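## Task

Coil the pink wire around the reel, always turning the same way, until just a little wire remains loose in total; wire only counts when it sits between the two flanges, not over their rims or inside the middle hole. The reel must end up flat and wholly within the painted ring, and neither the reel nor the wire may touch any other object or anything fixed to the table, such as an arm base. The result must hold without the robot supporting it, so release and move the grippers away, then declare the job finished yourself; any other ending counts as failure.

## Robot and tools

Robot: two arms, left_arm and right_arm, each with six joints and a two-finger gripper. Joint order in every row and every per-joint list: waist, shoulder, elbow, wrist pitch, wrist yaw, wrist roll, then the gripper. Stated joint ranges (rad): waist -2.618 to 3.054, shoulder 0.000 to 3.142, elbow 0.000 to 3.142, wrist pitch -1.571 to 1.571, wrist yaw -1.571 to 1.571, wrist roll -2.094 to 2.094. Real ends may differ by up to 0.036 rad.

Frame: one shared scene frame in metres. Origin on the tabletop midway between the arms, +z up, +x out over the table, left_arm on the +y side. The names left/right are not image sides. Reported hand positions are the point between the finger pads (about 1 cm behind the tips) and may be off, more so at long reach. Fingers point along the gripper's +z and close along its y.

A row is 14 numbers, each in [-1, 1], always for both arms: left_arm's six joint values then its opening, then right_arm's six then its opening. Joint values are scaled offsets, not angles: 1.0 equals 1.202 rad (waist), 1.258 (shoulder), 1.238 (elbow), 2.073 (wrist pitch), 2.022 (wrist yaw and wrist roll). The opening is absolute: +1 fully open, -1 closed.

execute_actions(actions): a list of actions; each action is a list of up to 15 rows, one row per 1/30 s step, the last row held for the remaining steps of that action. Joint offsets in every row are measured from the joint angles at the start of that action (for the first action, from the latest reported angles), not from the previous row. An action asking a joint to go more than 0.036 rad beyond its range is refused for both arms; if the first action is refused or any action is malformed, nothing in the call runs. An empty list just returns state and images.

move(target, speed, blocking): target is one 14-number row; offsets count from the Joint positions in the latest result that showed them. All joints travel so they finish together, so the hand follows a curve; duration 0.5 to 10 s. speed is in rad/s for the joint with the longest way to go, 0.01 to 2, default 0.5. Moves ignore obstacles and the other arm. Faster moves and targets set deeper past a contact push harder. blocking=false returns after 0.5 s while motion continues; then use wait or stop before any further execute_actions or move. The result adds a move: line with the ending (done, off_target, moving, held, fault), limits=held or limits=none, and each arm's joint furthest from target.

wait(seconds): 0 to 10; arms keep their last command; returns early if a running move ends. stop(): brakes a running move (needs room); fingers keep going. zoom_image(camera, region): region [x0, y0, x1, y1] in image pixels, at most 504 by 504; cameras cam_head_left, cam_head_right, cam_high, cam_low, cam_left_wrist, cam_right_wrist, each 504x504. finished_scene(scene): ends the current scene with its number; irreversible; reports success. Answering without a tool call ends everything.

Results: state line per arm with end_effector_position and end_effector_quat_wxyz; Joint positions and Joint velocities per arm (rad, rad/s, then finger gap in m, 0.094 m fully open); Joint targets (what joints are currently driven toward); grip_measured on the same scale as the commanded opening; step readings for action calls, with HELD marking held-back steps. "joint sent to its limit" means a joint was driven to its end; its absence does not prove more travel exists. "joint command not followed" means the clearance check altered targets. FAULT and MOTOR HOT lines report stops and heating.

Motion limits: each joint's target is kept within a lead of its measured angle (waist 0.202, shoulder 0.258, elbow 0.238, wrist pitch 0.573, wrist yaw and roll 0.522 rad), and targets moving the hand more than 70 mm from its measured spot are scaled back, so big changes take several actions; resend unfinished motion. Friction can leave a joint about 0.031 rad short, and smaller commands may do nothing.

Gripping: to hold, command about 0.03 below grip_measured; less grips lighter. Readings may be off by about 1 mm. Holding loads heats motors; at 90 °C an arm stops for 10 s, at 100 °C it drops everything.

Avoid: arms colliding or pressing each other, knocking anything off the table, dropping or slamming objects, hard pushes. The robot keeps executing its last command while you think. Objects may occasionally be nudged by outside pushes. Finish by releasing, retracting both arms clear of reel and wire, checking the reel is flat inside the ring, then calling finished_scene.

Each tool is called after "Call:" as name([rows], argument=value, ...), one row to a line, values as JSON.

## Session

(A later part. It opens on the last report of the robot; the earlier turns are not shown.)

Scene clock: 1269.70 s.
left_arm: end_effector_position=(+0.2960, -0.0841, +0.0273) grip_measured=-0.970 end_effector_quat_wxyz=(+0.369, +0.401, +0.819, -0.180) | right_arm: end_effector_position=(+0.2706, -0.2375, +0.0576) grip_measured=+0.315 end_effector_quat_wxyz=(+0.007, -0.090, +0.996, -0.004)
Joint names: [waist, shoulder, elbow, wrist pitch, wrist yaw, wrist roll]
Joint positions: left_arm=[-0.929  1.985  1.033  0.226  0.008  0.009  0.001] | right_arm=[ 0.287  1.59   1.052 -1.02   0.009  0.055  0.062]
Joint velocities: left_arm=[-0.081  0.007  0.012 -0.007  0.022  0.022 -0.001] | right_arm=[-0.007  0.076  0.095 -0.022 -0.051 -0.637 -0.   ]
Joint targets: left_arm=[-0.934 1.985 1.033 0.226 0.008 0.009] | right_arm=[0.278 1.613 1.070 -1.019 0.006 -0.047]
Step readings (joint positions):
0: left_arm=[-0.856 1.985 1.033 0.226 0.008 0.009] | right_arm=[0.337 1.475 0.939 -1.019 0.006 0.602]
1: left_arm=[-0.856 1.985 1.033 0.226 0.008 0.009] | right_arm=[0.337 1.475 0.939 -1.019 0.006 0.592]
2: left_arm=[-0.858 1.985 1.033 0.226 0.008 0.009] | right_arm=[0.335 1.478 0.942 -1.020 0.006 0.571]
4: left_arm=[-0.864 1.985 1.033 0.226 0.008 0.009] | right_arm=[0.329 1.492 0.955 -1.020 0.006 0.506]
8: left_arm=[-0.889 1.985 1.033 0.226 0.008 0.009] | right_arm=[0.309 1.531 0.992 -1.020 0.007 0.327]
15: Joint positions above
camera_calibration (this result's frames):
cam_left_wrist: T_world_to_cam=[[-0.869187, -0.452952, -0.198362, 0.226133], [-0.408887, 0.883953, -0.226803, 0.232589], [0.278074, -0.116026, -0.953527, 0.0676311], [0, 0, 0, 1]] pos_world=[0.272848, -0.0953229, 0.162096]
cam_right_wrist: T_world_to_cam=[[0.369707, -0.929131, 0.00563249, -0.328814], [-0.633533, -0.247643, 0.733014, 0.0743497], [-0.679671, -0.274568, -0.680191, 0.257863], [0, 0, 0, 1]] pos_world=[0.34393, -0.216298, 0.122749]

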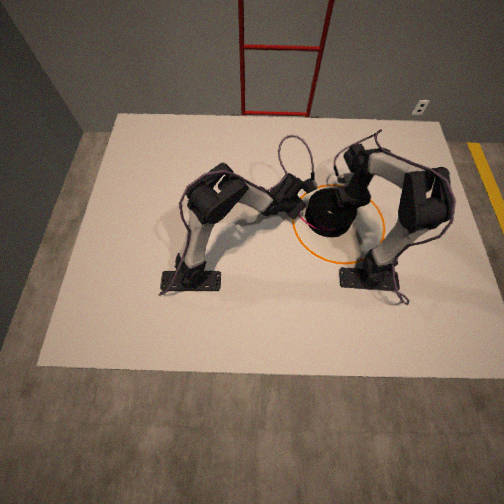

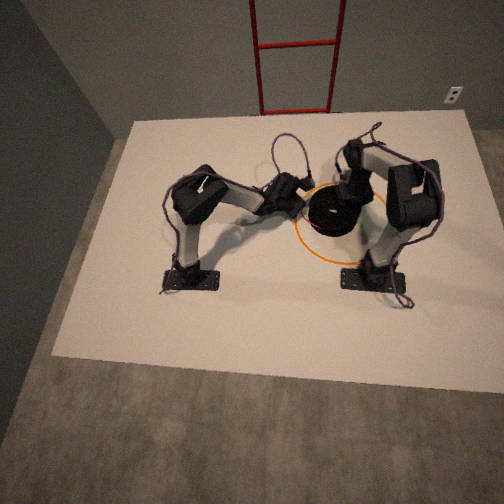

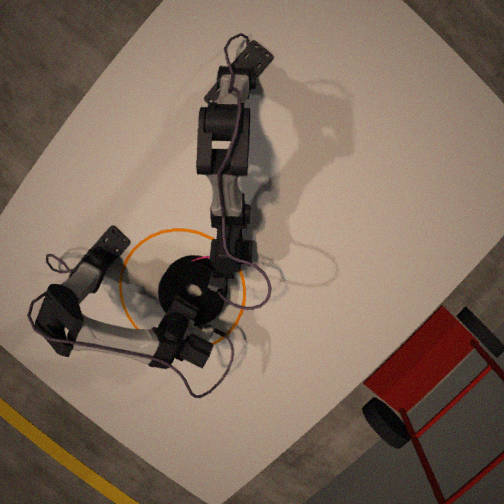

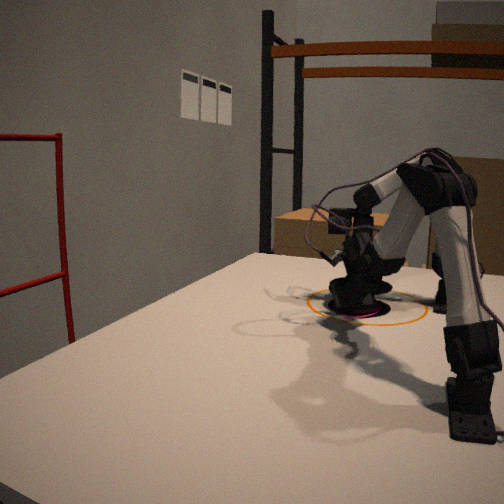

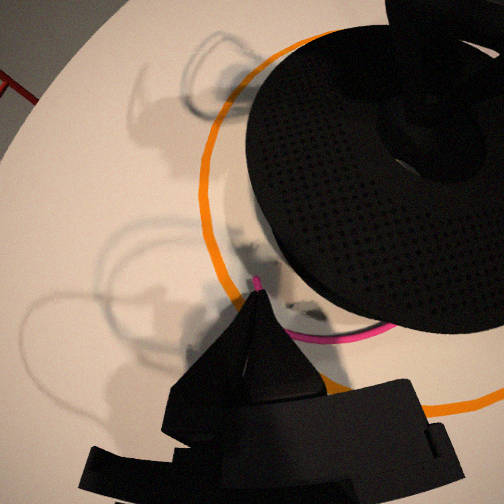

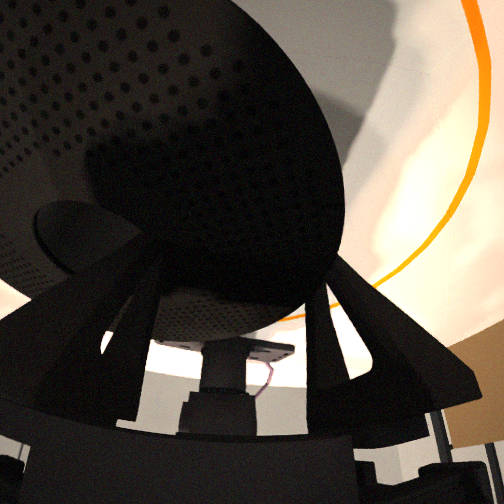

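Call:
execute_actions([
  [[-0.004,0,0,0,0,0,-0.985,0,0.022,0.02,0,0,-0.08,0.29],[-0.004,0,0,0,0,0,-0.985,0,0.029,0.028,0,0,-0.105,0.29],[-0.004,0,0,0,0,0,-0.985,0,0.036,0.036,0,0,-0.13,0.29],[-0.004,0,0,0,0,0,-0.985,0.003,0.043,0.044,0,0,-0.155,0.29],[-0.004,0,0,0,0,0,-0.985,0.006,0.05,0.052,0,0,-0.18,0.29],[-0.004,0,0,0,0,0,-0.985,0.008,0.057,0.06,0,0,-0.2,0.29],[-0.004,0,0,0,0,0,-0.985,0.01,0.064,0.067,0,0,-0.22,0.29],[-0.004,0,0,0,0,0,-0.985,0.012,0.071,0.075,0,0,-0.24,0.29],[-0.004,0,0,0,0,0,-0.985,0.014,0.078,0.082,0,0,-0.26,0.29],[-0.004,0,0,0,0,0,-0.985,0.016,0.086,0.09,0,0,-0.275,0.29],[-0.004,0,0,0,0,0,-0.985,0.018,0.093,0.097,0,0,-0.29,0.29],[-0.004,0,0,0,0,0,-0.985,0.018,0.1,0.105,0,0,-0.303,0.29],[-0.004,0,0,0,0,0,-0.985,0.018,0.107,0.112,0,0,-0.303,0.29]],
])

Scene clock: 1277.00 s.
left_arm: end_effector_position=(+0.2953, -0.0846, +0.0273) grip_measured=-0.970 end_effector_quat_wxyz=(+0.368, +0.402, +0.819, -0.180) | right_arm: end_effector_position=(+0.3003, -0.2262, +0.0584) grip_measured=+0.315 end_effector_quat_wxyz=(+0.010, -0.352, +0.936, -0.006)
Joint names: [waist, shoulder, elbow, wrist pitch, wrist yaw, wrist roll]
Joint positions: left_arm=[-0.931  1.985  1.033  0.226  0.008  0.009  0.001] | right_arm=[ 0.301  1.699  1.173 -1.024  0.01  -0.47   0.062]
Joint velocities: left_arm=[-0.002 -0.002  0.002 -0.051 -0.007  0.007 -0.002] | right_arm=[ 0.012  0.095  0.12  -0.037 -0.022 -0.432 -0.001]
Joint targets: left_arm=[-0.933 1.985 1.033 0.226 0.008 0.009] | right_arm=[0.309 1.724 1.191 -1.020 0.009 -0.557]
Step readings (joint positions):
0: left_arm=[-0.931 1.985 1.033 0.226 0.008 0.009] | right_arm=[0.287 1.593 1.055 -1.020 0.009 -0.033]
1: left_arm=[-0.931 1.985 1.033 0.226 0.008 0.009] | right_arm=[0.287 1.593 1.055 -1.020 0.010 -0.042]
2: left_arm=[-0.931 1.985 1.033 0.226 0.008 0.009] | right_arm=[0.287 1.595 1.057 -1.021 0.010 -0.060]
4: left_arm=[-0.931 1.985 1.033 0.226 0.008 0.009] | right_arm=[0.287 1.608 1.071 -1.022 0.010 -0.115]
8: left_arm=[-0.931 1.985 1.033 0.226 0.008 0.009] | right_arm=[0.288 1.645 1.112 -1.022 0.011 -0.258]
15: Joint positions above
camera_calibration (this result's frames):
cam_left_wrist: T_world_to_cam=[[-0.87005, -0.451294, -0.198362, 0.225607], [-0.4072, 0.884731, -0.226803, 0.232373], [0.277852, -0.116557, -0.953527, 0.0677916], [0, 0, 0, 1]] pos_world=[0.272076, -0.095871, 0.162096]
cam_right_wrist: T_world_to_cam=[[0.794074, -0.60763, 0.0152616, -0.384642], [-0.421628, -0.532567, 0.733896, -0.0327388], [-0.437809, -0.589202, -0.679091, 0.13779], [0, 0, 0, 1]] pos_world=[0.351956, -0.169969, 0.123469]

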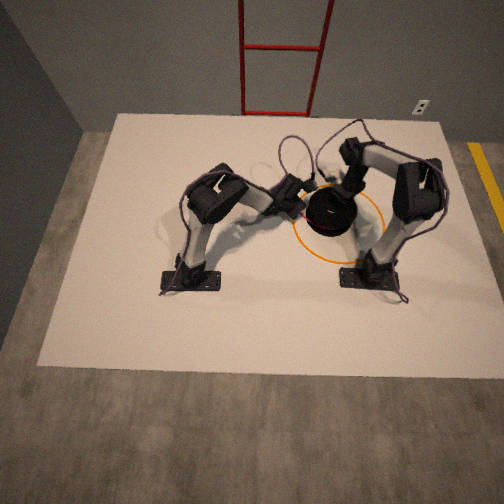

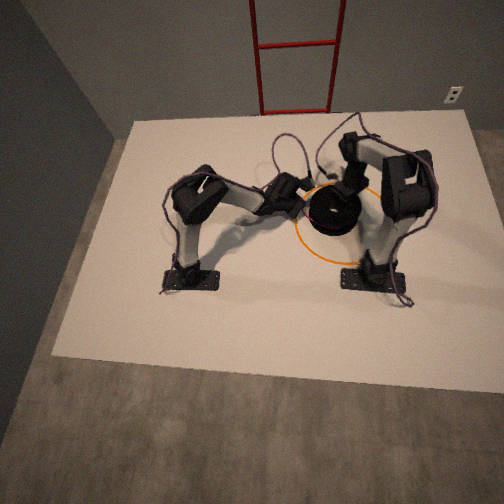

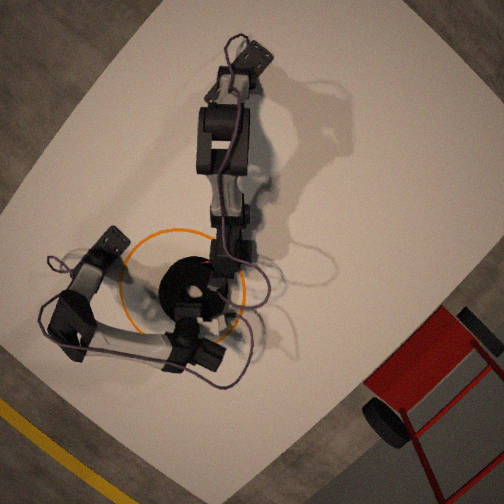

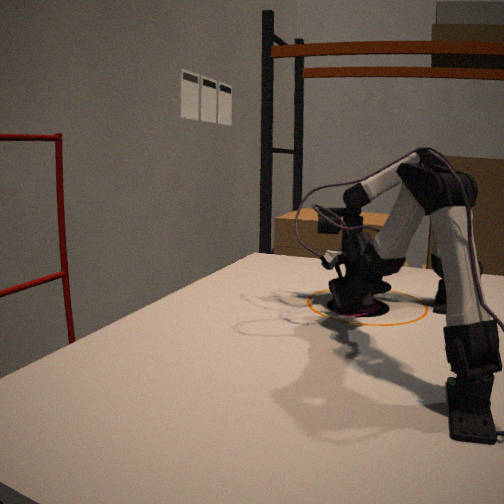

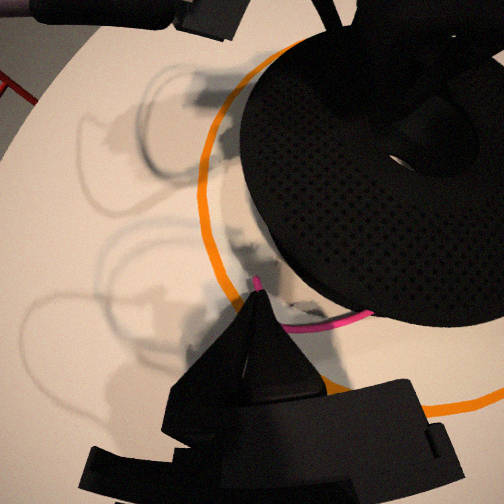

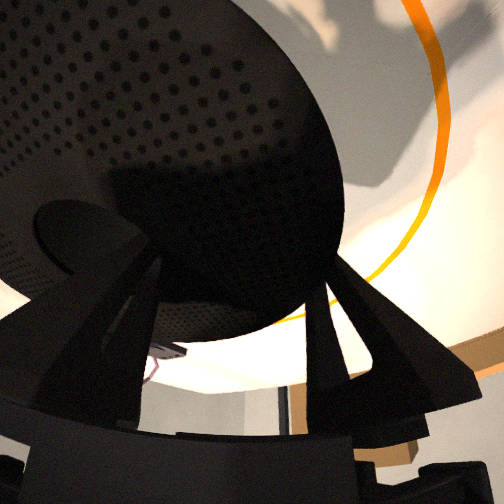

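Call:
execute_actions([
  [[-0.005,0.015,0.012,0,0,0,-0.985,0.006,0.018,0.012,0,0,-0.06,0.29],[-0.01,0.017,0.015,0,0,0,-0.985,0.006,0.018,0.012,0,0,-0.08,0.29],[-0.015,0.019,0.018,0,0,0,-0.985,0.006,0.018,0.012,0,0,-0.10,0.29],[-0.021,0.021,0.021,0,0,0,-0.985,0.006,0.018,0.012,0,0,-0.12,0.29],[-0.027,0.023,0.024,0,0,0,-0.985,0.006,0.018,0.012,0,0,-0.14,0.29],[-0.033,0.025,0.027,0,0,0,-0.985,0.006,0.018,0.012,0,0,-0.16,0.29],[-0.039,0.027,0.03,0,0,0,-0.985,0.006,0.018,0.012,0,0,-0.18,0.29],[-0.045,0.029,0.033,0,0,0,-0.985,0.006,0.018,0.012,0,0,-0.2,0.29],[-0.051,0.031,0.036,0,0,0,-0.985,0.006,0.018,0.012,0,0,-0.22,0.29],[-0.057,0.033,0.038,0,0,0,-0.985,0.006,0.018,0.012,0,0,-0.24,0.29],[-0.062,0.035,0.04,0,0,0,-0.985,0.006,0.018,0.012,0,0,-0.255,0.29],[-0.067,0.037,0.04,0,0,0,-0.985,0.006,0.018,0.012,0,0,-0.262,0.29],[-0.07,0.037,0.04,0,0,0,-0.985,0.006,0.018,0.012,0,0,-0.262,0.29],[-0.073,0.037,0.04,0,0,0,-0.985,0.006,0.018,0.012,0,0,-0.262,0.29]],
])

Scene clock: 1307.57 s.
left_arm: end_effector_position=(+0.2664, -0.1154, +0.0284) grip_measured=-0.970 end_effector_quat_wxyz=(+0.364, +0.434, +0.800, -0.197) | right_arm: end_effector_position=(+0.3007, -0.2258, +0.0583) grip_measured=+0.315 end_effector_quat_wxyz=(+0.008, -0.550, +0.835, -0.007)
Joint names: [waist, shoulder, elbow, wrist pitch, wrist yaw, wrist roll]
Joint positions: left_arm=[-1.013  2.006  1.063  0.226  0.008  0.009  0.001] | right_arm=[ 0.301  1.702  1.177 -1.026  0.008 -0.917  0.062]
Joint velocities: left_arm=[-0.1    0.027 -0.002 -0.125 -0.007  0.037  0.001] | right_arm=[-0.002 -0.017  0.007 -0.022  0.007 -0.359 -0.   ]
Joint targets: left_arm=[-1.019 2.032 1.083 0.226 0.008 0.009] | right_arm=[0.308 1.722 1.188 -1.024 0.010 -1.000]
Step readings (joint positions):
0: left_arm=[-0.931 1.985 1.033 0.226 0.008 0.009] | right_arm=[0.301 1.702 1.177 -1.024 0.009 -0.538]
1: left_arm=[-0.931 1.985 1.033 0.226 0.008 0.009] | right_arm=[0.301 1.702 1.177 -1.024 0.009 -0.544]
2: left_arm=[-0.932 1.985 1.033 0.226 0.008 0.009] | right_arm=[0.301 1.702 1.177 -1.024 0.009 -0.555]
4: left_arm=[-0.936 1.985 1.033 0.226 0.008 0.009] | right_arm=[0.301 1.702 1.177 -1.024 0.009 -0.596]
8: left_arm=[-0.963 1.992 1.045 0.226 0.008 0.009] | right_arm=[0.301 1.702 1.177 -1.024 0.008 -0.715]
15: Joint positions above
camera_calibration (this result's frames):
cam_left_wrist: T_world_to_cam=[[-0.903086, -0.380015, -0.200062, 0.203936], [-0.332175, 0.913356, -0.235457, 0.231677], [0.272205, -0.146182, -0.95107, 0.0713441], [0, 0, 0, 1]] pos_world=[0.241709, -0.123676, 0.163203]
cam_right_wrist: T_world_to_cam=[[0.978662, -0.204898, 0.0153995, -0.349238], [-0.149009, -0.656119, 0.7398, -0.142564], [-0.141479, -0.726309, -0.672651, 0.0177408], [0, 0, 0, 1]] pos_world=[0.323053, -0.152212, 0.122781]

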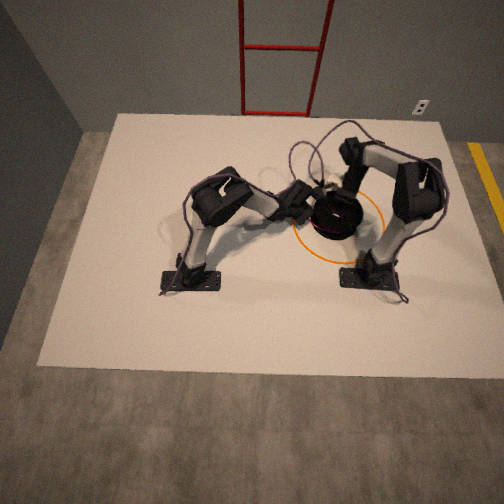

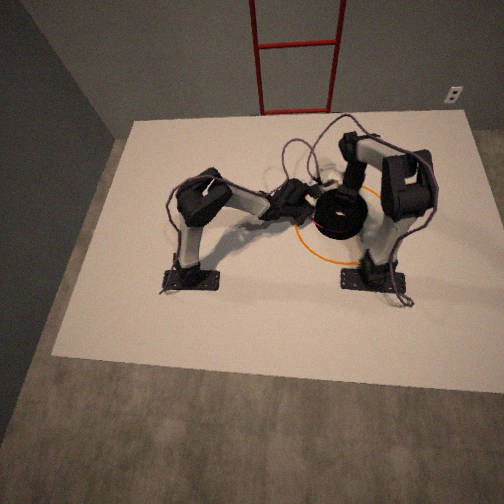

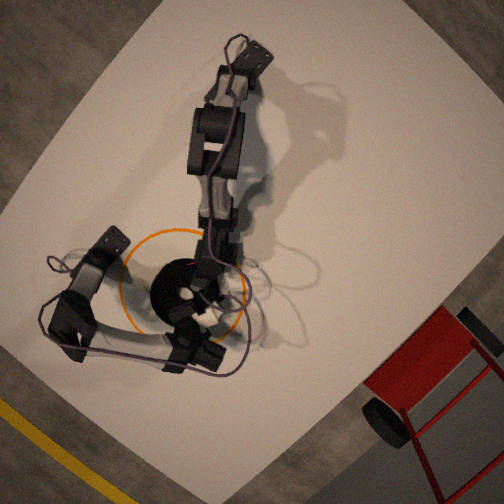

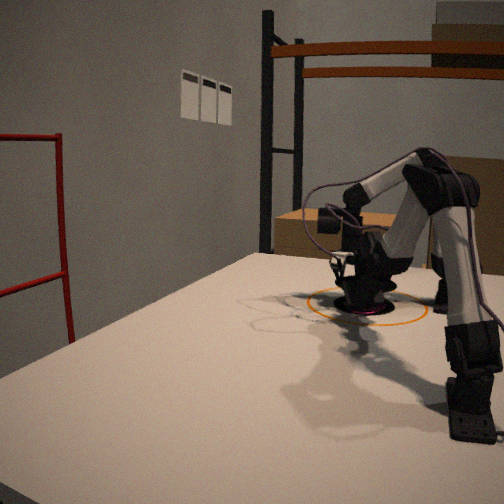

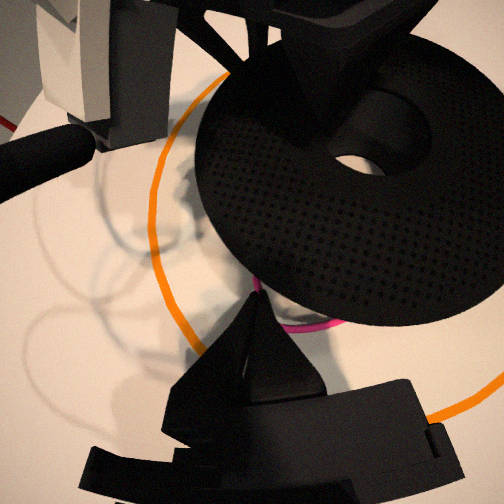

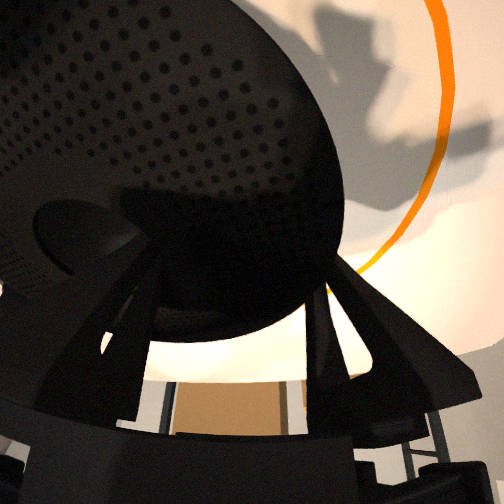

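Call:
execute_actions([
  [[-0.005,0.02,-0.005,0.012,0,0,-0.985,0.006,0.016,0.009,0,0,-0.041,0.29],[-0.005,0.022,-0.012,0.02,0,0,-0.985,0.006,0.016,0.009,0,0,-0.041,0.29],[-0.005,0.025,-0.014,0.027,0,0,-0.985,0.006,0.016,0.009,0,0,-0.041,0.29],[-0.005,0.028,-0.016,0.034,0,0,-0.985,0.006,0.016,0.009,0,0,-0.041,0.29],[-0.005,0.031,-0.018,0.04,0,0,-0.985,0.006,0.016,0.009,0,0,-0.041,0.29],[-0.005,0.034,-0.02,0.047,0,0,-0.985,0.006,0.016,0.009,0,0,-0.041,0.29],[-0.005,0.037,-0.022,0.053,0,0,-0.985,0.006,0.016,0.009,0,0,-0.041,0.29],[-0.005,0.04,-0.024,0.06,0,0,-0.985,0.006,0.016,0.009,0,0,-0.041,0.29],[-0.005,0.043,-0.026,0.066,0,0,-0.985,0.006,0.016,0.009,0,0,-0.041,0.29],[-0.005,0.046,-0.028,0.073,0,0,-0.985,0.006,0.016,0.009,0,0,-0.041,0.29],[-0.005,0.049,-0.03,0.079,0,0,-0.985,0.006,0.016,0.009,0,0,-0.041,0.29],[-0.005,0.052,-0.032,0.086,0,0,-0.985,0.006,0.016,0.009,0,0,-0.041,0.29],[-0.005,0.055,-0.034,0.091,0,0,-0.985,0.006,0.016,0.009,0,0,-0.041,0.29],[-0.005,0.058,-0.037,0.091,0,0,-0.985,0.006,0.016,0.009,0,0,-0.041,0.29]],
])

Scene clock: 1322.47 s.
left_arm: end_effector_position=(+0.2729, -0.1288, +0.0300) grip_measured=-0.970 end_effector_quat_wxyz=(+0.400, +0.427, +0.781, -0.217) | right_arm: end_effector_position=(+0.3005, -0.2259, +0.0583) grip_measured=+0.315 end_effector_quat_wxyz=(+0.007, -0.578, +0.816, -0.007)
Joint names: [waist, shoulder, elbow, wrist pitch, wrist yaw, wrist roll]
Joint positions: left_arm=[-1.017  2.05   1.05   0.376  0.008  0.009  0.001] | right_arm=[ 0.301  1.702  1.177 -1.027  0.008 -0.983  0.062]
Joint velocities: left_arm=[-0.002  0.076 -0.11   0.168 -0.007  0.037  0.   ] | right_arm=[-0.012  0.002  0.012  0.051  0.022 -0.037  0.   ]
Joint targets: left_arm=[-1.018 2.079 1.018 0.415 0.008 0.009] | right_arm=[0.308 1.723 1.188 -1.026 0.008 -0.999]
Step readings (joint positions):
0: left_arm=[-1.017 2.008 1.063 0.226 0.008 0.009] | right_arm=[0.301 1.702 1.177 -1.027 0.008 -0.980]
1: left_arm=[-1.017 2.008 1.063 0.228 0.008 0.009] | right_arm=[0.301 1.702 1.177 -1.027 0.008 -0.980]
2: left_arm=[-1.017 2.008 1.063 0.232 0.008 0.009] | right_arm=[0.301 1.702 1.177 -1.027 0.008 -0.980]
4: left_arm=[-1.017 2.008 1.063 0.247 0.008 0.009] | right_arm=[0.301 1.702 1.177 -1.027 0.008 -0.980]
8: left_arm=[-1.017 2.021 1.063 0.295 0.008 0.009] | right_arm=[0.301 1.702 1.177 -1.027 0.008 -0.981]
15: Joint positions above
camera_calibration (this result's frames):
cam_left_wrist: T_world_to_cam=[[-0.894014, -0.39247, -0.216117, 0.201448], [-0.314635, 0.893361, -0.320797, 0.241584], [0.318974, -0.218799, -0.922162, 0.0461565], [0, 0, 0, 1]] pos_world=[0.241385, -0.126661, 0.1636]
cam_right_wrist: T_world_to_cam=[[0.990162, -0.139146, 0.0147359, -0.337637], [-0.10426, -0.663449, 0.740922, -0.157788], [-0.09332, -0.73517, -0.671429, 0.00113375], [0, 0, 0, 1]] pos_world=[0.31797, -0.150832, 0.122645]

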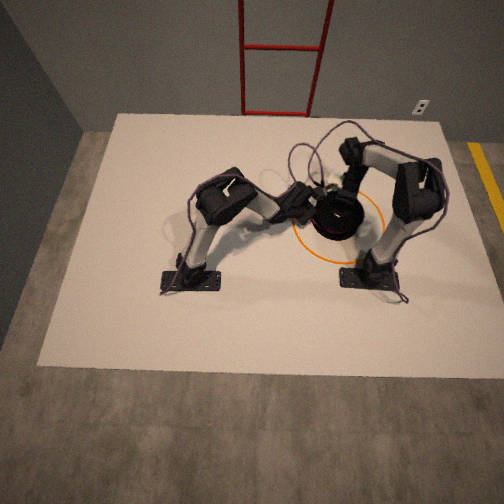

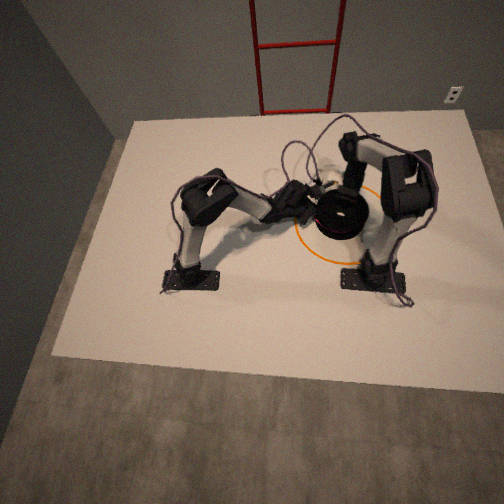

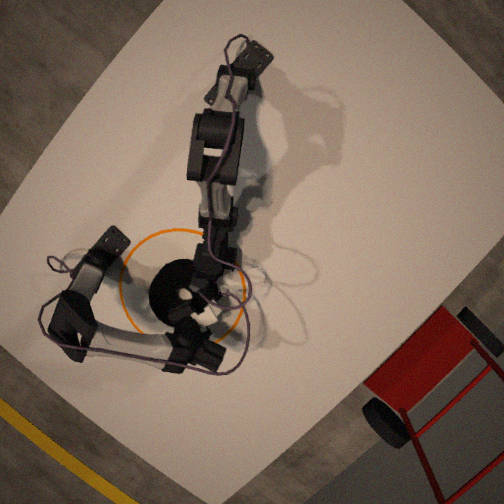

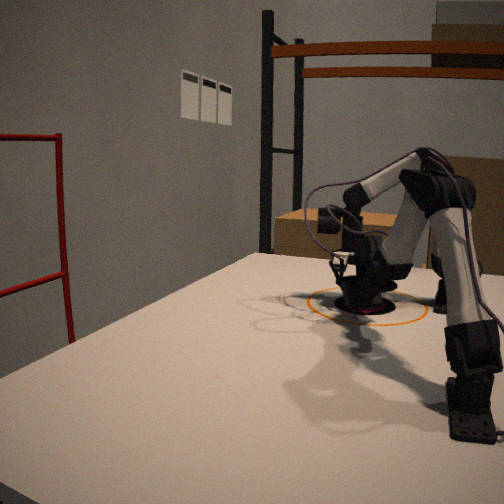

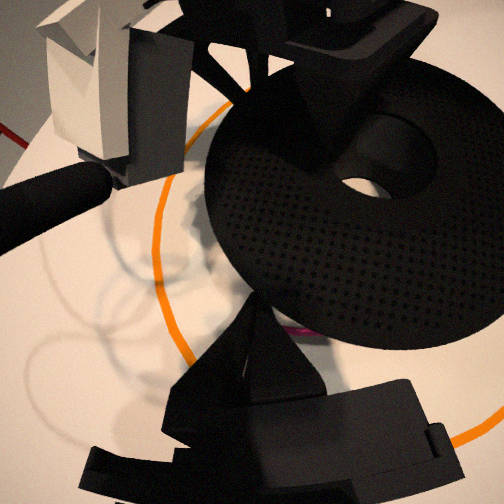

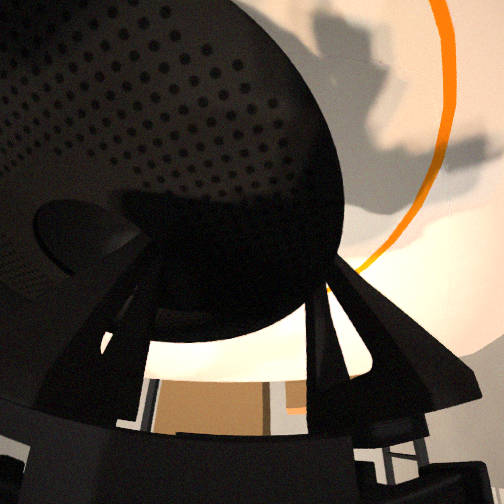

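Call:
execute_actions([
  [[-0.002,0.028,-0.027,0.025,0,0,-0.985,0.006,0.016,0.009,0,0,-0.008,0.29],[-0.004,0.034,-0.028,0.034,0,0,-0.985,0.006,0.016,0.009,0,0,-0.008,0.29],[-0.006,0.04,-0.029,0.043,0,0,-0.985,0.006,0.016,0.009,0,0,-0.008,0.29],[-0.008,0.046,-0.03,0.052,0,0,-0.985,0.006,0.016,0.009,0,0,-0.008,0.29],[-0.01,0.052,-0.031,0.061,0,0,-0.985,0.006,0.016,0.009,0,0,-0.008,0.29],[-0.012,0.058,-0.032,0.07,0,0,-0.985,0.006,0.016,0.009,0,0,-0.008,0.29],[-0.014,0.064,-0.033,0.079,0,0,-0.985,0.006,0.016,0.009,0,0,-0.008,0.29],[-0.016,0.07,-0.034,0.088,0,0,-0.985,0.006,0.016,0.009,0,0,-0.008,0.29],[-0.018,0.075,-0.035,0.097,0,0,-0.985,0.006,0.016,0.009,0,0,-0.008,0.29],[-0.02,0.08,-0.036,0.106,0,0,-0.985,0.006,0.016,0.009,0,0,-0.008,0.29],[-0.02,0.085,-0.037,0.115,0,0,-0.985,0.006,0.016,0.009,0,0,-0.008,0.29],[-0.02,0.09,-0.037,0.124,0,0,-0.985,0.006,0.016,0.009,0,0,-0.008,0.29],[-0.02,0.094,-0.037,0.132,0,0,-0.985,0.006,0.016,0.009,0,0,-0.008,0.29],[-0.02,0.097,-0.037,0.132,0,0,-0.985,0.006,0.016,0.009,0,0,-0.008,0.29],[-0.02,0.1,-0.037,0.132,0,0,-0.985,0.006,0.016,0.009,0,0,-0.008,0.29]],
])

Scene clock: 1332.83 s.
left_arm: end_effector_position=(+0.2762, -0.1424, +0.0199) grip_measured=-0.970 end_effector_quat_wxyz=(+0.440, +0.418, +0.758, -0.240) | right_arm: end_effector_position=(+0.3001, -0.2274, +0.0583) grip_measured=+0.315 end_effector_quat_wxyz=(+0.004, -0.581, +0.814, -0.010)
Joint names: [waist, shoulder, elbow, wrist pitch, wrist yaw, wrist roll]
Joint positions: left_arm=[-1.026  2.139  1.025  0.592  0.006  0.009  0.001] | right_arm=[ 0.301  1.702  1.177 -1.03   0.016 -0.991  0.062]
Joint velocities: left_arm=[-0.002  0.076 -0.022  0.242 -0.051 -0.022 -0.001] | right_arm=[-0.027  0.017 -0.007 -0.007  0.051 -0.037  0.   ]
Joint targets: left_arm=[-1.041 2.176 1.004 0.649 0.008 0.009] | right_arm=[0.308 1.723 1.188 -1.027 0.008 -1.000]
Step readings (joint positions):
0: left_arm=[-1.017 2.057 1.043 0.405 0.008 0.009] | right_arm=[0.301 1.702 1.177 -1.027 0.008 -0.984]
1: left_arm=[-1.017 2.057 1.043 0.407 0.008 0.009] | right_arm=[0.301 1.702 1.177 -1.027 0.008 -0.984]
2: left_arm=[-1.017 2.059 1.043 0.411 0.008 0.009] | right_arm=[0.301 1.702 1.177 -1.027 0.008 -0.984]
4: left_arm=[-1.017 2.067 1.043 0.433 0.008 0.009] | right_arm=[0.301 1.702 1.177 -1.027 0.008 -0.984]
8: left_arm=[-1.021 2.099 1.042 0.487 0.008 0.009] | right_arm=[0.301 1.702 1.177 -1.028 0.009 -0.986]
15: Joint positions above
camera_calibration (this result's frames):
cam_left_wrist: T_world_to_cam=[[-0.884355, -0.404582, -0.23287, 0.192771], [-0.286711, 0.864422, -0.413002, 0.241526], [0.368392, -0.298474, -0.880455, 0.00700814], [0, 0, 0, 1]] pos_world=[0.237144, -0.128697, 0.150812]
cam_right_wrist: T_world_to_cam=[[0.99114, -0.131972, 0.015026, -0.336168], [-0.0988659, -0.657457, 0.746978, -0.15949], [-0.0887011, -0.741845, -0.664679, -0.00335981], [0, 0, 0, 1]] pos_world=[0.317123, -0.151715, 0.121954]

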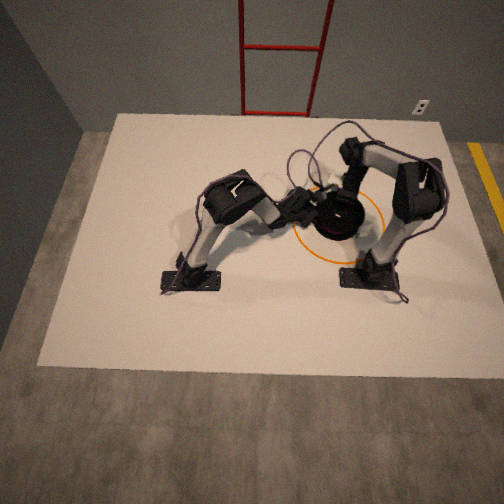

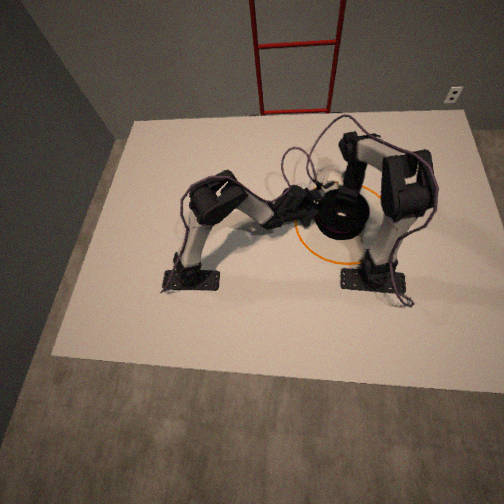

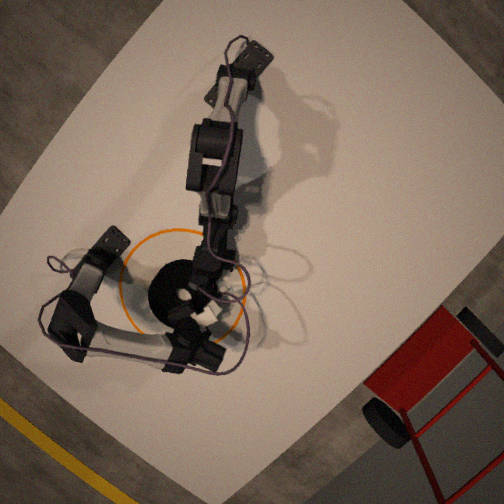

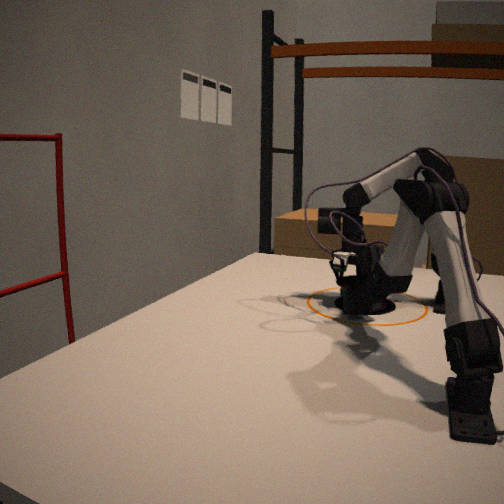

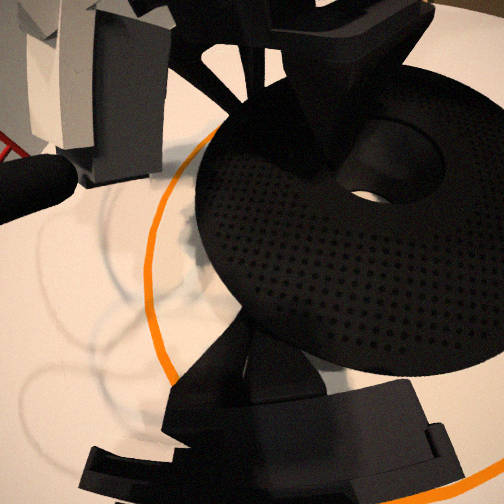

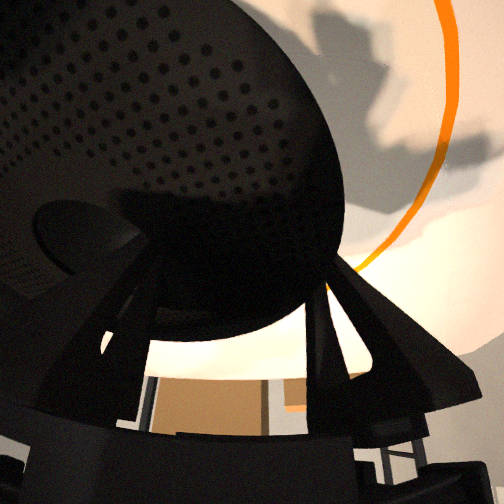

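Call:
execute_actions(actions=[])

Scene clock: 1339.00 s.
left_arm: end_effector_position=(+0.2772, -0.1434, +0.0203) grip_measured=-0.970 end_effector_quat_wxyz=(+0.446, +0.416, +0.754, -0.242) | right_arm: end_effector_position=(+0.3001, -0.2279, +0.0583) grip_measured=+0.315 end_effector_quat_wxyz=(+0.003, -0.581, +0.814, -0.011)
Joint names: [waist, shoulder, elbow, wrist pitch, wrist yaw, wrist roll]
Joint positions: left_arm=[-1.026  2.148  1.021  0.621  0.005  0.009  0.001] | right_arm=[ 0.301  1.702  1.177 -1.031  0.019 -0.991  0.062]
Joint velocities: left_arm=[-0.017  0.002 -0.002 -0.095  0.022  0.022  0.   ] | right_arm=[ 0.002  0.002 -0.007 -0.081 -0.022  0.007 -0.001]
Joint targets: left_arm=[-1.041 2.176 1.004 0.649 0.008 0.009] | right_arm=[0.308 1.723 1.188 -1.027 0.008 -1.000]
camera_calibration (this result's frames):
cam_left_wrist: T_world_to_cam=[[-0.881529, -0.408963, -0.235917, 0.191964], [-0.283756, 0.858293, -0.427569, 0.24149], [0.377346, -0.309971, -0.872656, 0.00235454], [0, 0, 0, 1]] pos_world=[0.236857, -0.128034, 0.150596]
cam_right_wrist: T_world_to_cam=[[0.991138, -0.131969, 0.0151703, -0.336148], [-0.0987575, -0.655655, 0.748575, -0.159498], [-0.0888422, -0.743439, -0.662877, -0.00410783], [0, 0, 0, 1]] pos_world=[0.317052, -0.151991, 0.121773]

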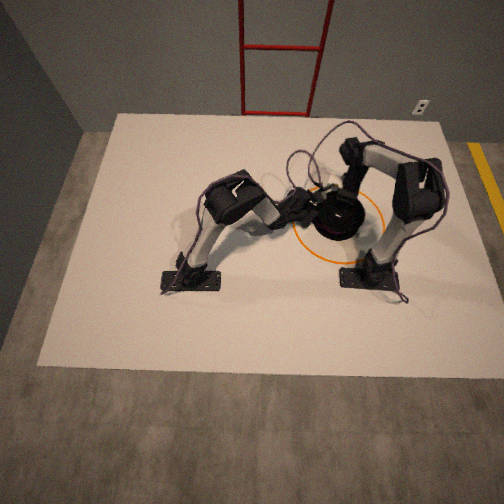

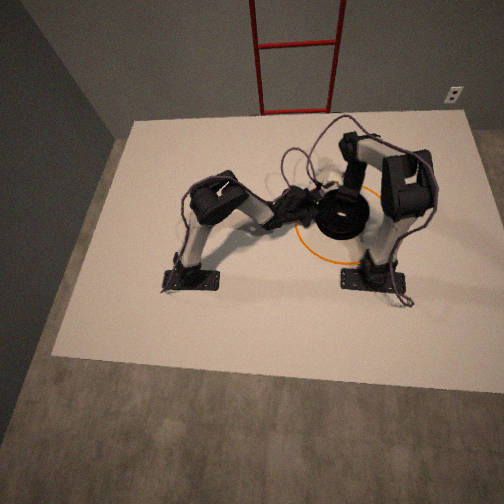

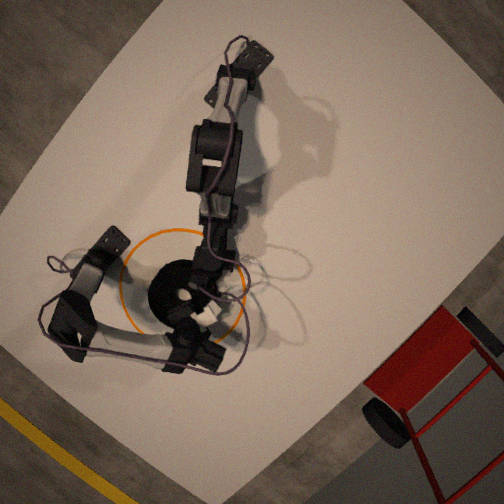

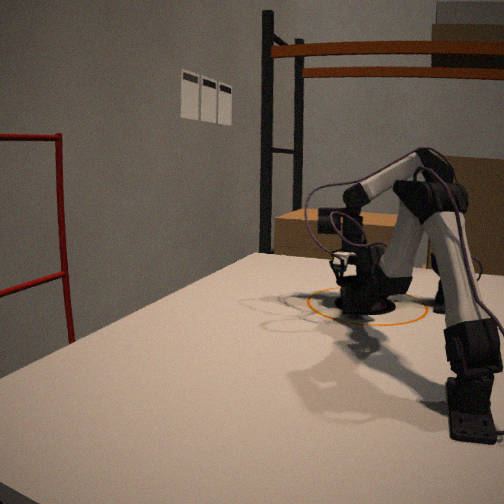

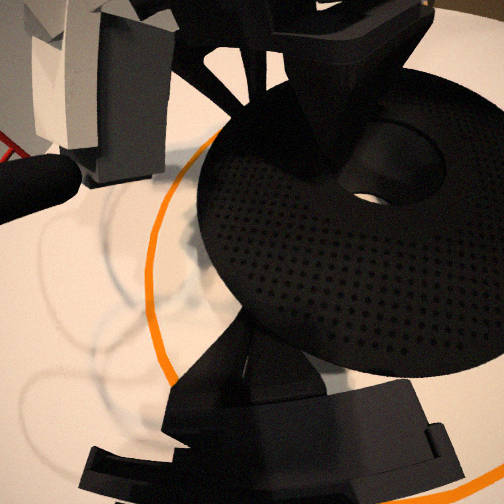

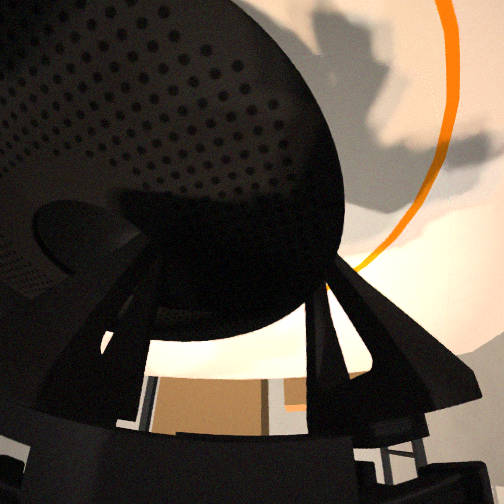

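Call:
execute_actions([
  [[0.004,0,-0.01,0,0,0,-0.94,0,0,0,0,0,0,0.29],[0.008,0,-0.012,0,0,0,-0.9,0,0,0,0,0,0,0.29],[0.012,-0.004,-0.014,0,0,0,-0.86,0,0,0,0,0,0,0.29],[0.014,-0.008,-0.016,0,0,0,-0.82,0,0,0,0,0,0,0.29],[0.014,-0.013,-0.021,0,0,0,-0.82,0,0,0,0,0,0,0.29],[0.014,-0.02,-0.028,0,0,0,-0.82,0,0,0,0,0,0,0.29],[0.014,-0.028,-0.037,0,0,0,-0.82,0,0,0,0,0,0,0.29],[0.014,-0.037,-0.047,0,0,0,-0.82,0,0,0,0,0,0,0.29],[0.014,-0.047,-0.058,0,0,0,-0.82,0,0,0,0,0,0,0.29],[0.014,-0.058,-0.07,0,0,0,-0.82,0,0,0,0,0,0,0.29],[0.014,-0.07,-0.083,0,0,0,-0.82,0,0,0,0,0,0,0.29],[0.014,-0.082,-0.096,0,0,0,-0.82,0,0,0,0,0,0,0.29],[0.014,-0.094,-0.109,0,0,0,-0.82,0,0,0,0,0,0,0.29],[0.014,-0.106,-0.122,0,0,0,-0.82,0,0,0,0,0,0,0.29],[0.014,-0.118,-0.135,0,0,0,-0.82,0,0,0,0,0,0,0.29]],
  [[0,-0.045,-0.055,0,0,0,-0.82,0,0,0,0,0,0,0.29],[0,-0.06,-0.07,0,0,0,-0.82,0,0,0,0,0,0,0.29],[0,-0.075,-0.085,0,0,0,-0.82,0,0,0,0,0,0,0.29],[0,-0.09,-0.1,0,0,0,-0.82,0,0,0,0,0,0,0.29],[0.01,-0.105,-0.11,0,0,0,-0.82,0,0,0,0,0,0,0.29],[0.02,-0.12,-0.12,0,0,0,-0.82,0,0,0,0,0,0,0.29],[0.03,-0.135,-0.13,0,0,0,-0.82,0,0,0,0,0,0,0.29],[0.04,-0.15,-0.14,0,0,0,-0.82,0,0,0,0,0,0,0.29],[0.05,-0.165,-0.15,0,0,0,-0.82,0,0,0,0,0,0,0.29],[0.06,-0.18,-0.16,0,0,0,-0.82,0,0,0,0,0,0,0.29],[0.07,-0.19,-0.165,0,0,0,-0.82,0,0,0,0,0,0,0.29],[0.08,-0.2,-0.17,0,0,0,-0.82,0,0,0,0,0,0,0.29]],
])

Scene clock: 1349.93 s.
left_arm: end_effector_position=(+0.2807, -0.0577, +0.0781) grip_measured=-0.822 end_effector_quat_wxyz=(+0.481, +0.369, +0.762, -0.229) | right_arm: end_effector_position=(+0.2997, -0.2280, +0.0583) grip_measured=+0.315 end_effector_quat_wxyz=(+0.003, -0.581, +0.814, -0.011)
Joint names: [waist, shoulder, elbow, wrist pitch, wrist yaw, wrist roll]
Joint positions: left_arm=[-0.921  1.797  0.727  0.622  0.004  0.009  0.008] | right_arm=[ 0.301  1.702  1.177 -1.032  0.019 -0.991  0.062]
Joint velocities: left_arm=[ 0.085 -0.076  0.002  0.051  0.051 -0.081  0.   ] | right_arm=[ 0.007  0.002  0.007 -0.022 -0.051  0.037  0.002]
Joint targets: left_arm=[-0.919 1.786 0.696 0.621 0.003 0.009] | right_arm=[0.301 1.702 1.177 -1.032 0.019 -0.991]
Step readings (joint positions; steps 1 to 15: 1st action; 16 to 30: 2nd action):
0: left_arm=[-1.026 2.148 1.021 0.621 0.005 0.009] | right_arm=[0.301 1.702 1.177 -1.031 0.019 -0.991]
1: left_arm=[-1.026 2.148 1.021 0.621 0.004 0.009] | right_arm=[0.301 1.702 1.177 -1.031 0.020 -0.991]
2: left_arm=[-1.024 2.148 1.021 0.621 0.004 0.009] | right_arm=[0.301 1.702 1.177 -1.032 0.020 -0.991]
4: left_arm=[-1.020 2.148 1.021 0.621 0.004 0.009] | right_arm=[0.301 1.702 1.177 -1.032 0.020 -0.991]
8: left_arm=[-1.016 2.134 1.008 0.621 0.004 0.009] | right_arm=[0.301 1.702 1.177 -1.032 0.019 -0.991]
15: left_arm=[-1.016 2.037 0.907 0.621 0.004 0.009] | right_arm=[0.301 1.702 1.177 -1.032 0.019 -0.991]
16: left_arm=[-1.016 2.022 0.891 0.621 0.004 0.009] | right_arm=[0.301 1.702 1.177 -1.032 0.019 -0.991]
17: left_arm=[-1.016 2.005 0.874 0.621 0.004 0.009] | right_arm=[0.301 1.702 1.177 -1.032 0.019 -0.991]
19: left_arm=[-1.016 1.969 0.839 0.621 0.004 0.009] | right_arm=[0.301 1.702 1.177 -1.032 0.019 -0.991]
23: left_arm=[-1.001 1.895 0.778 0.621 0.004 0.009] | right_arm=[0.301 1.702 1.177 -1.032 0.019 -0.991]
30: Joint positions above
camera_calibration (this result's frames):
cam_left_wrist: T_world_to_cam=[[-0.824561, -0.510537, -0.243826, 0.222497], [-0.356334, 0.803368, -0.477102, 0.214668], [0.43946, -0.306516, -0.844347, 0.0586224], [0, 0, 0, 1]] pos_world=[0.234193, -0.0408958, 0.206167]
cam_right_wrist: T_world_to_cam=[[0.991159, -0.131964, 0.0137543, -0.335722], [-0.0976502, -0.655373, 0.748967, -0.159881], [-0.0898221, -0.743688, -0.662465, -0.00399954], [0, 0, 0, 1]] pos_world=[0.316782, -0.152059, 0.121714]

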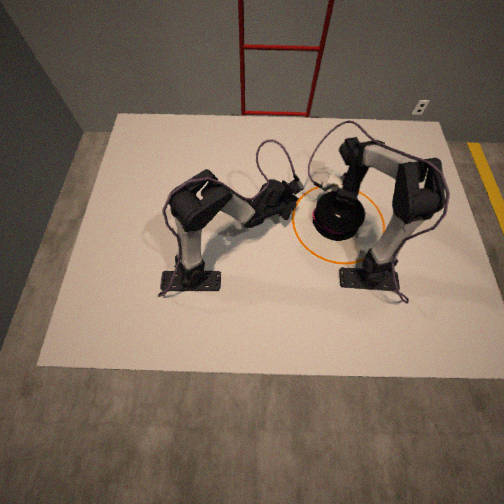

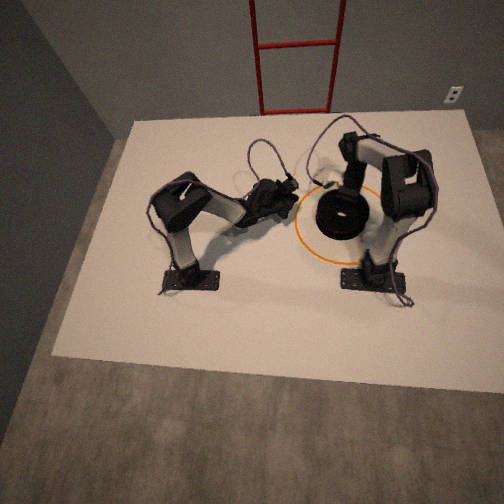

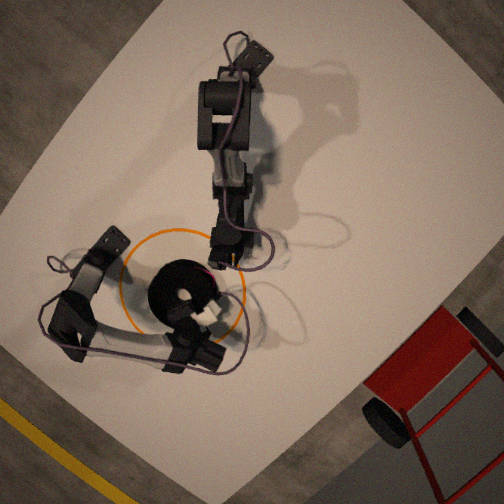

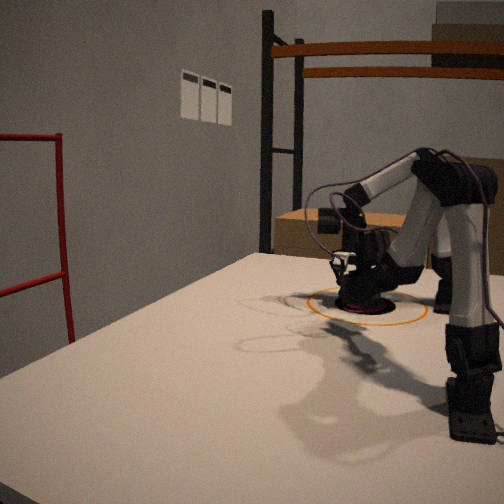

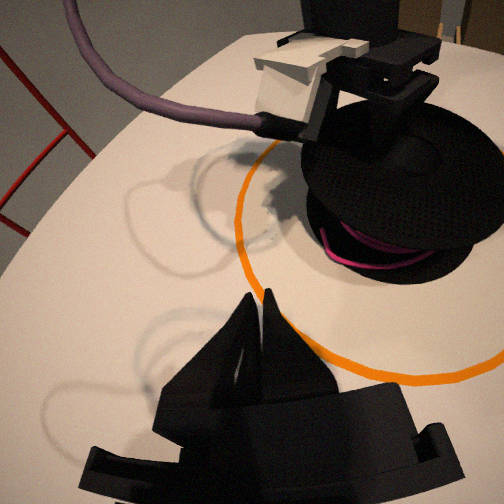

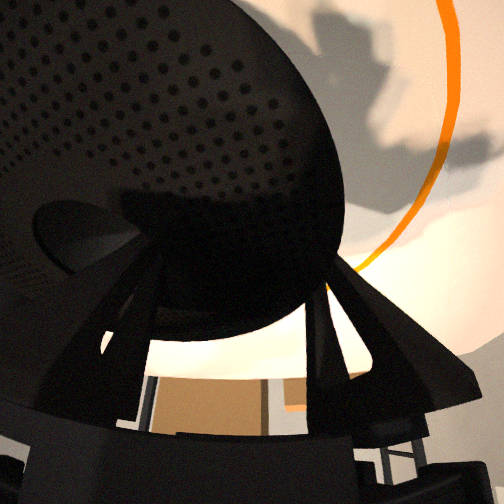

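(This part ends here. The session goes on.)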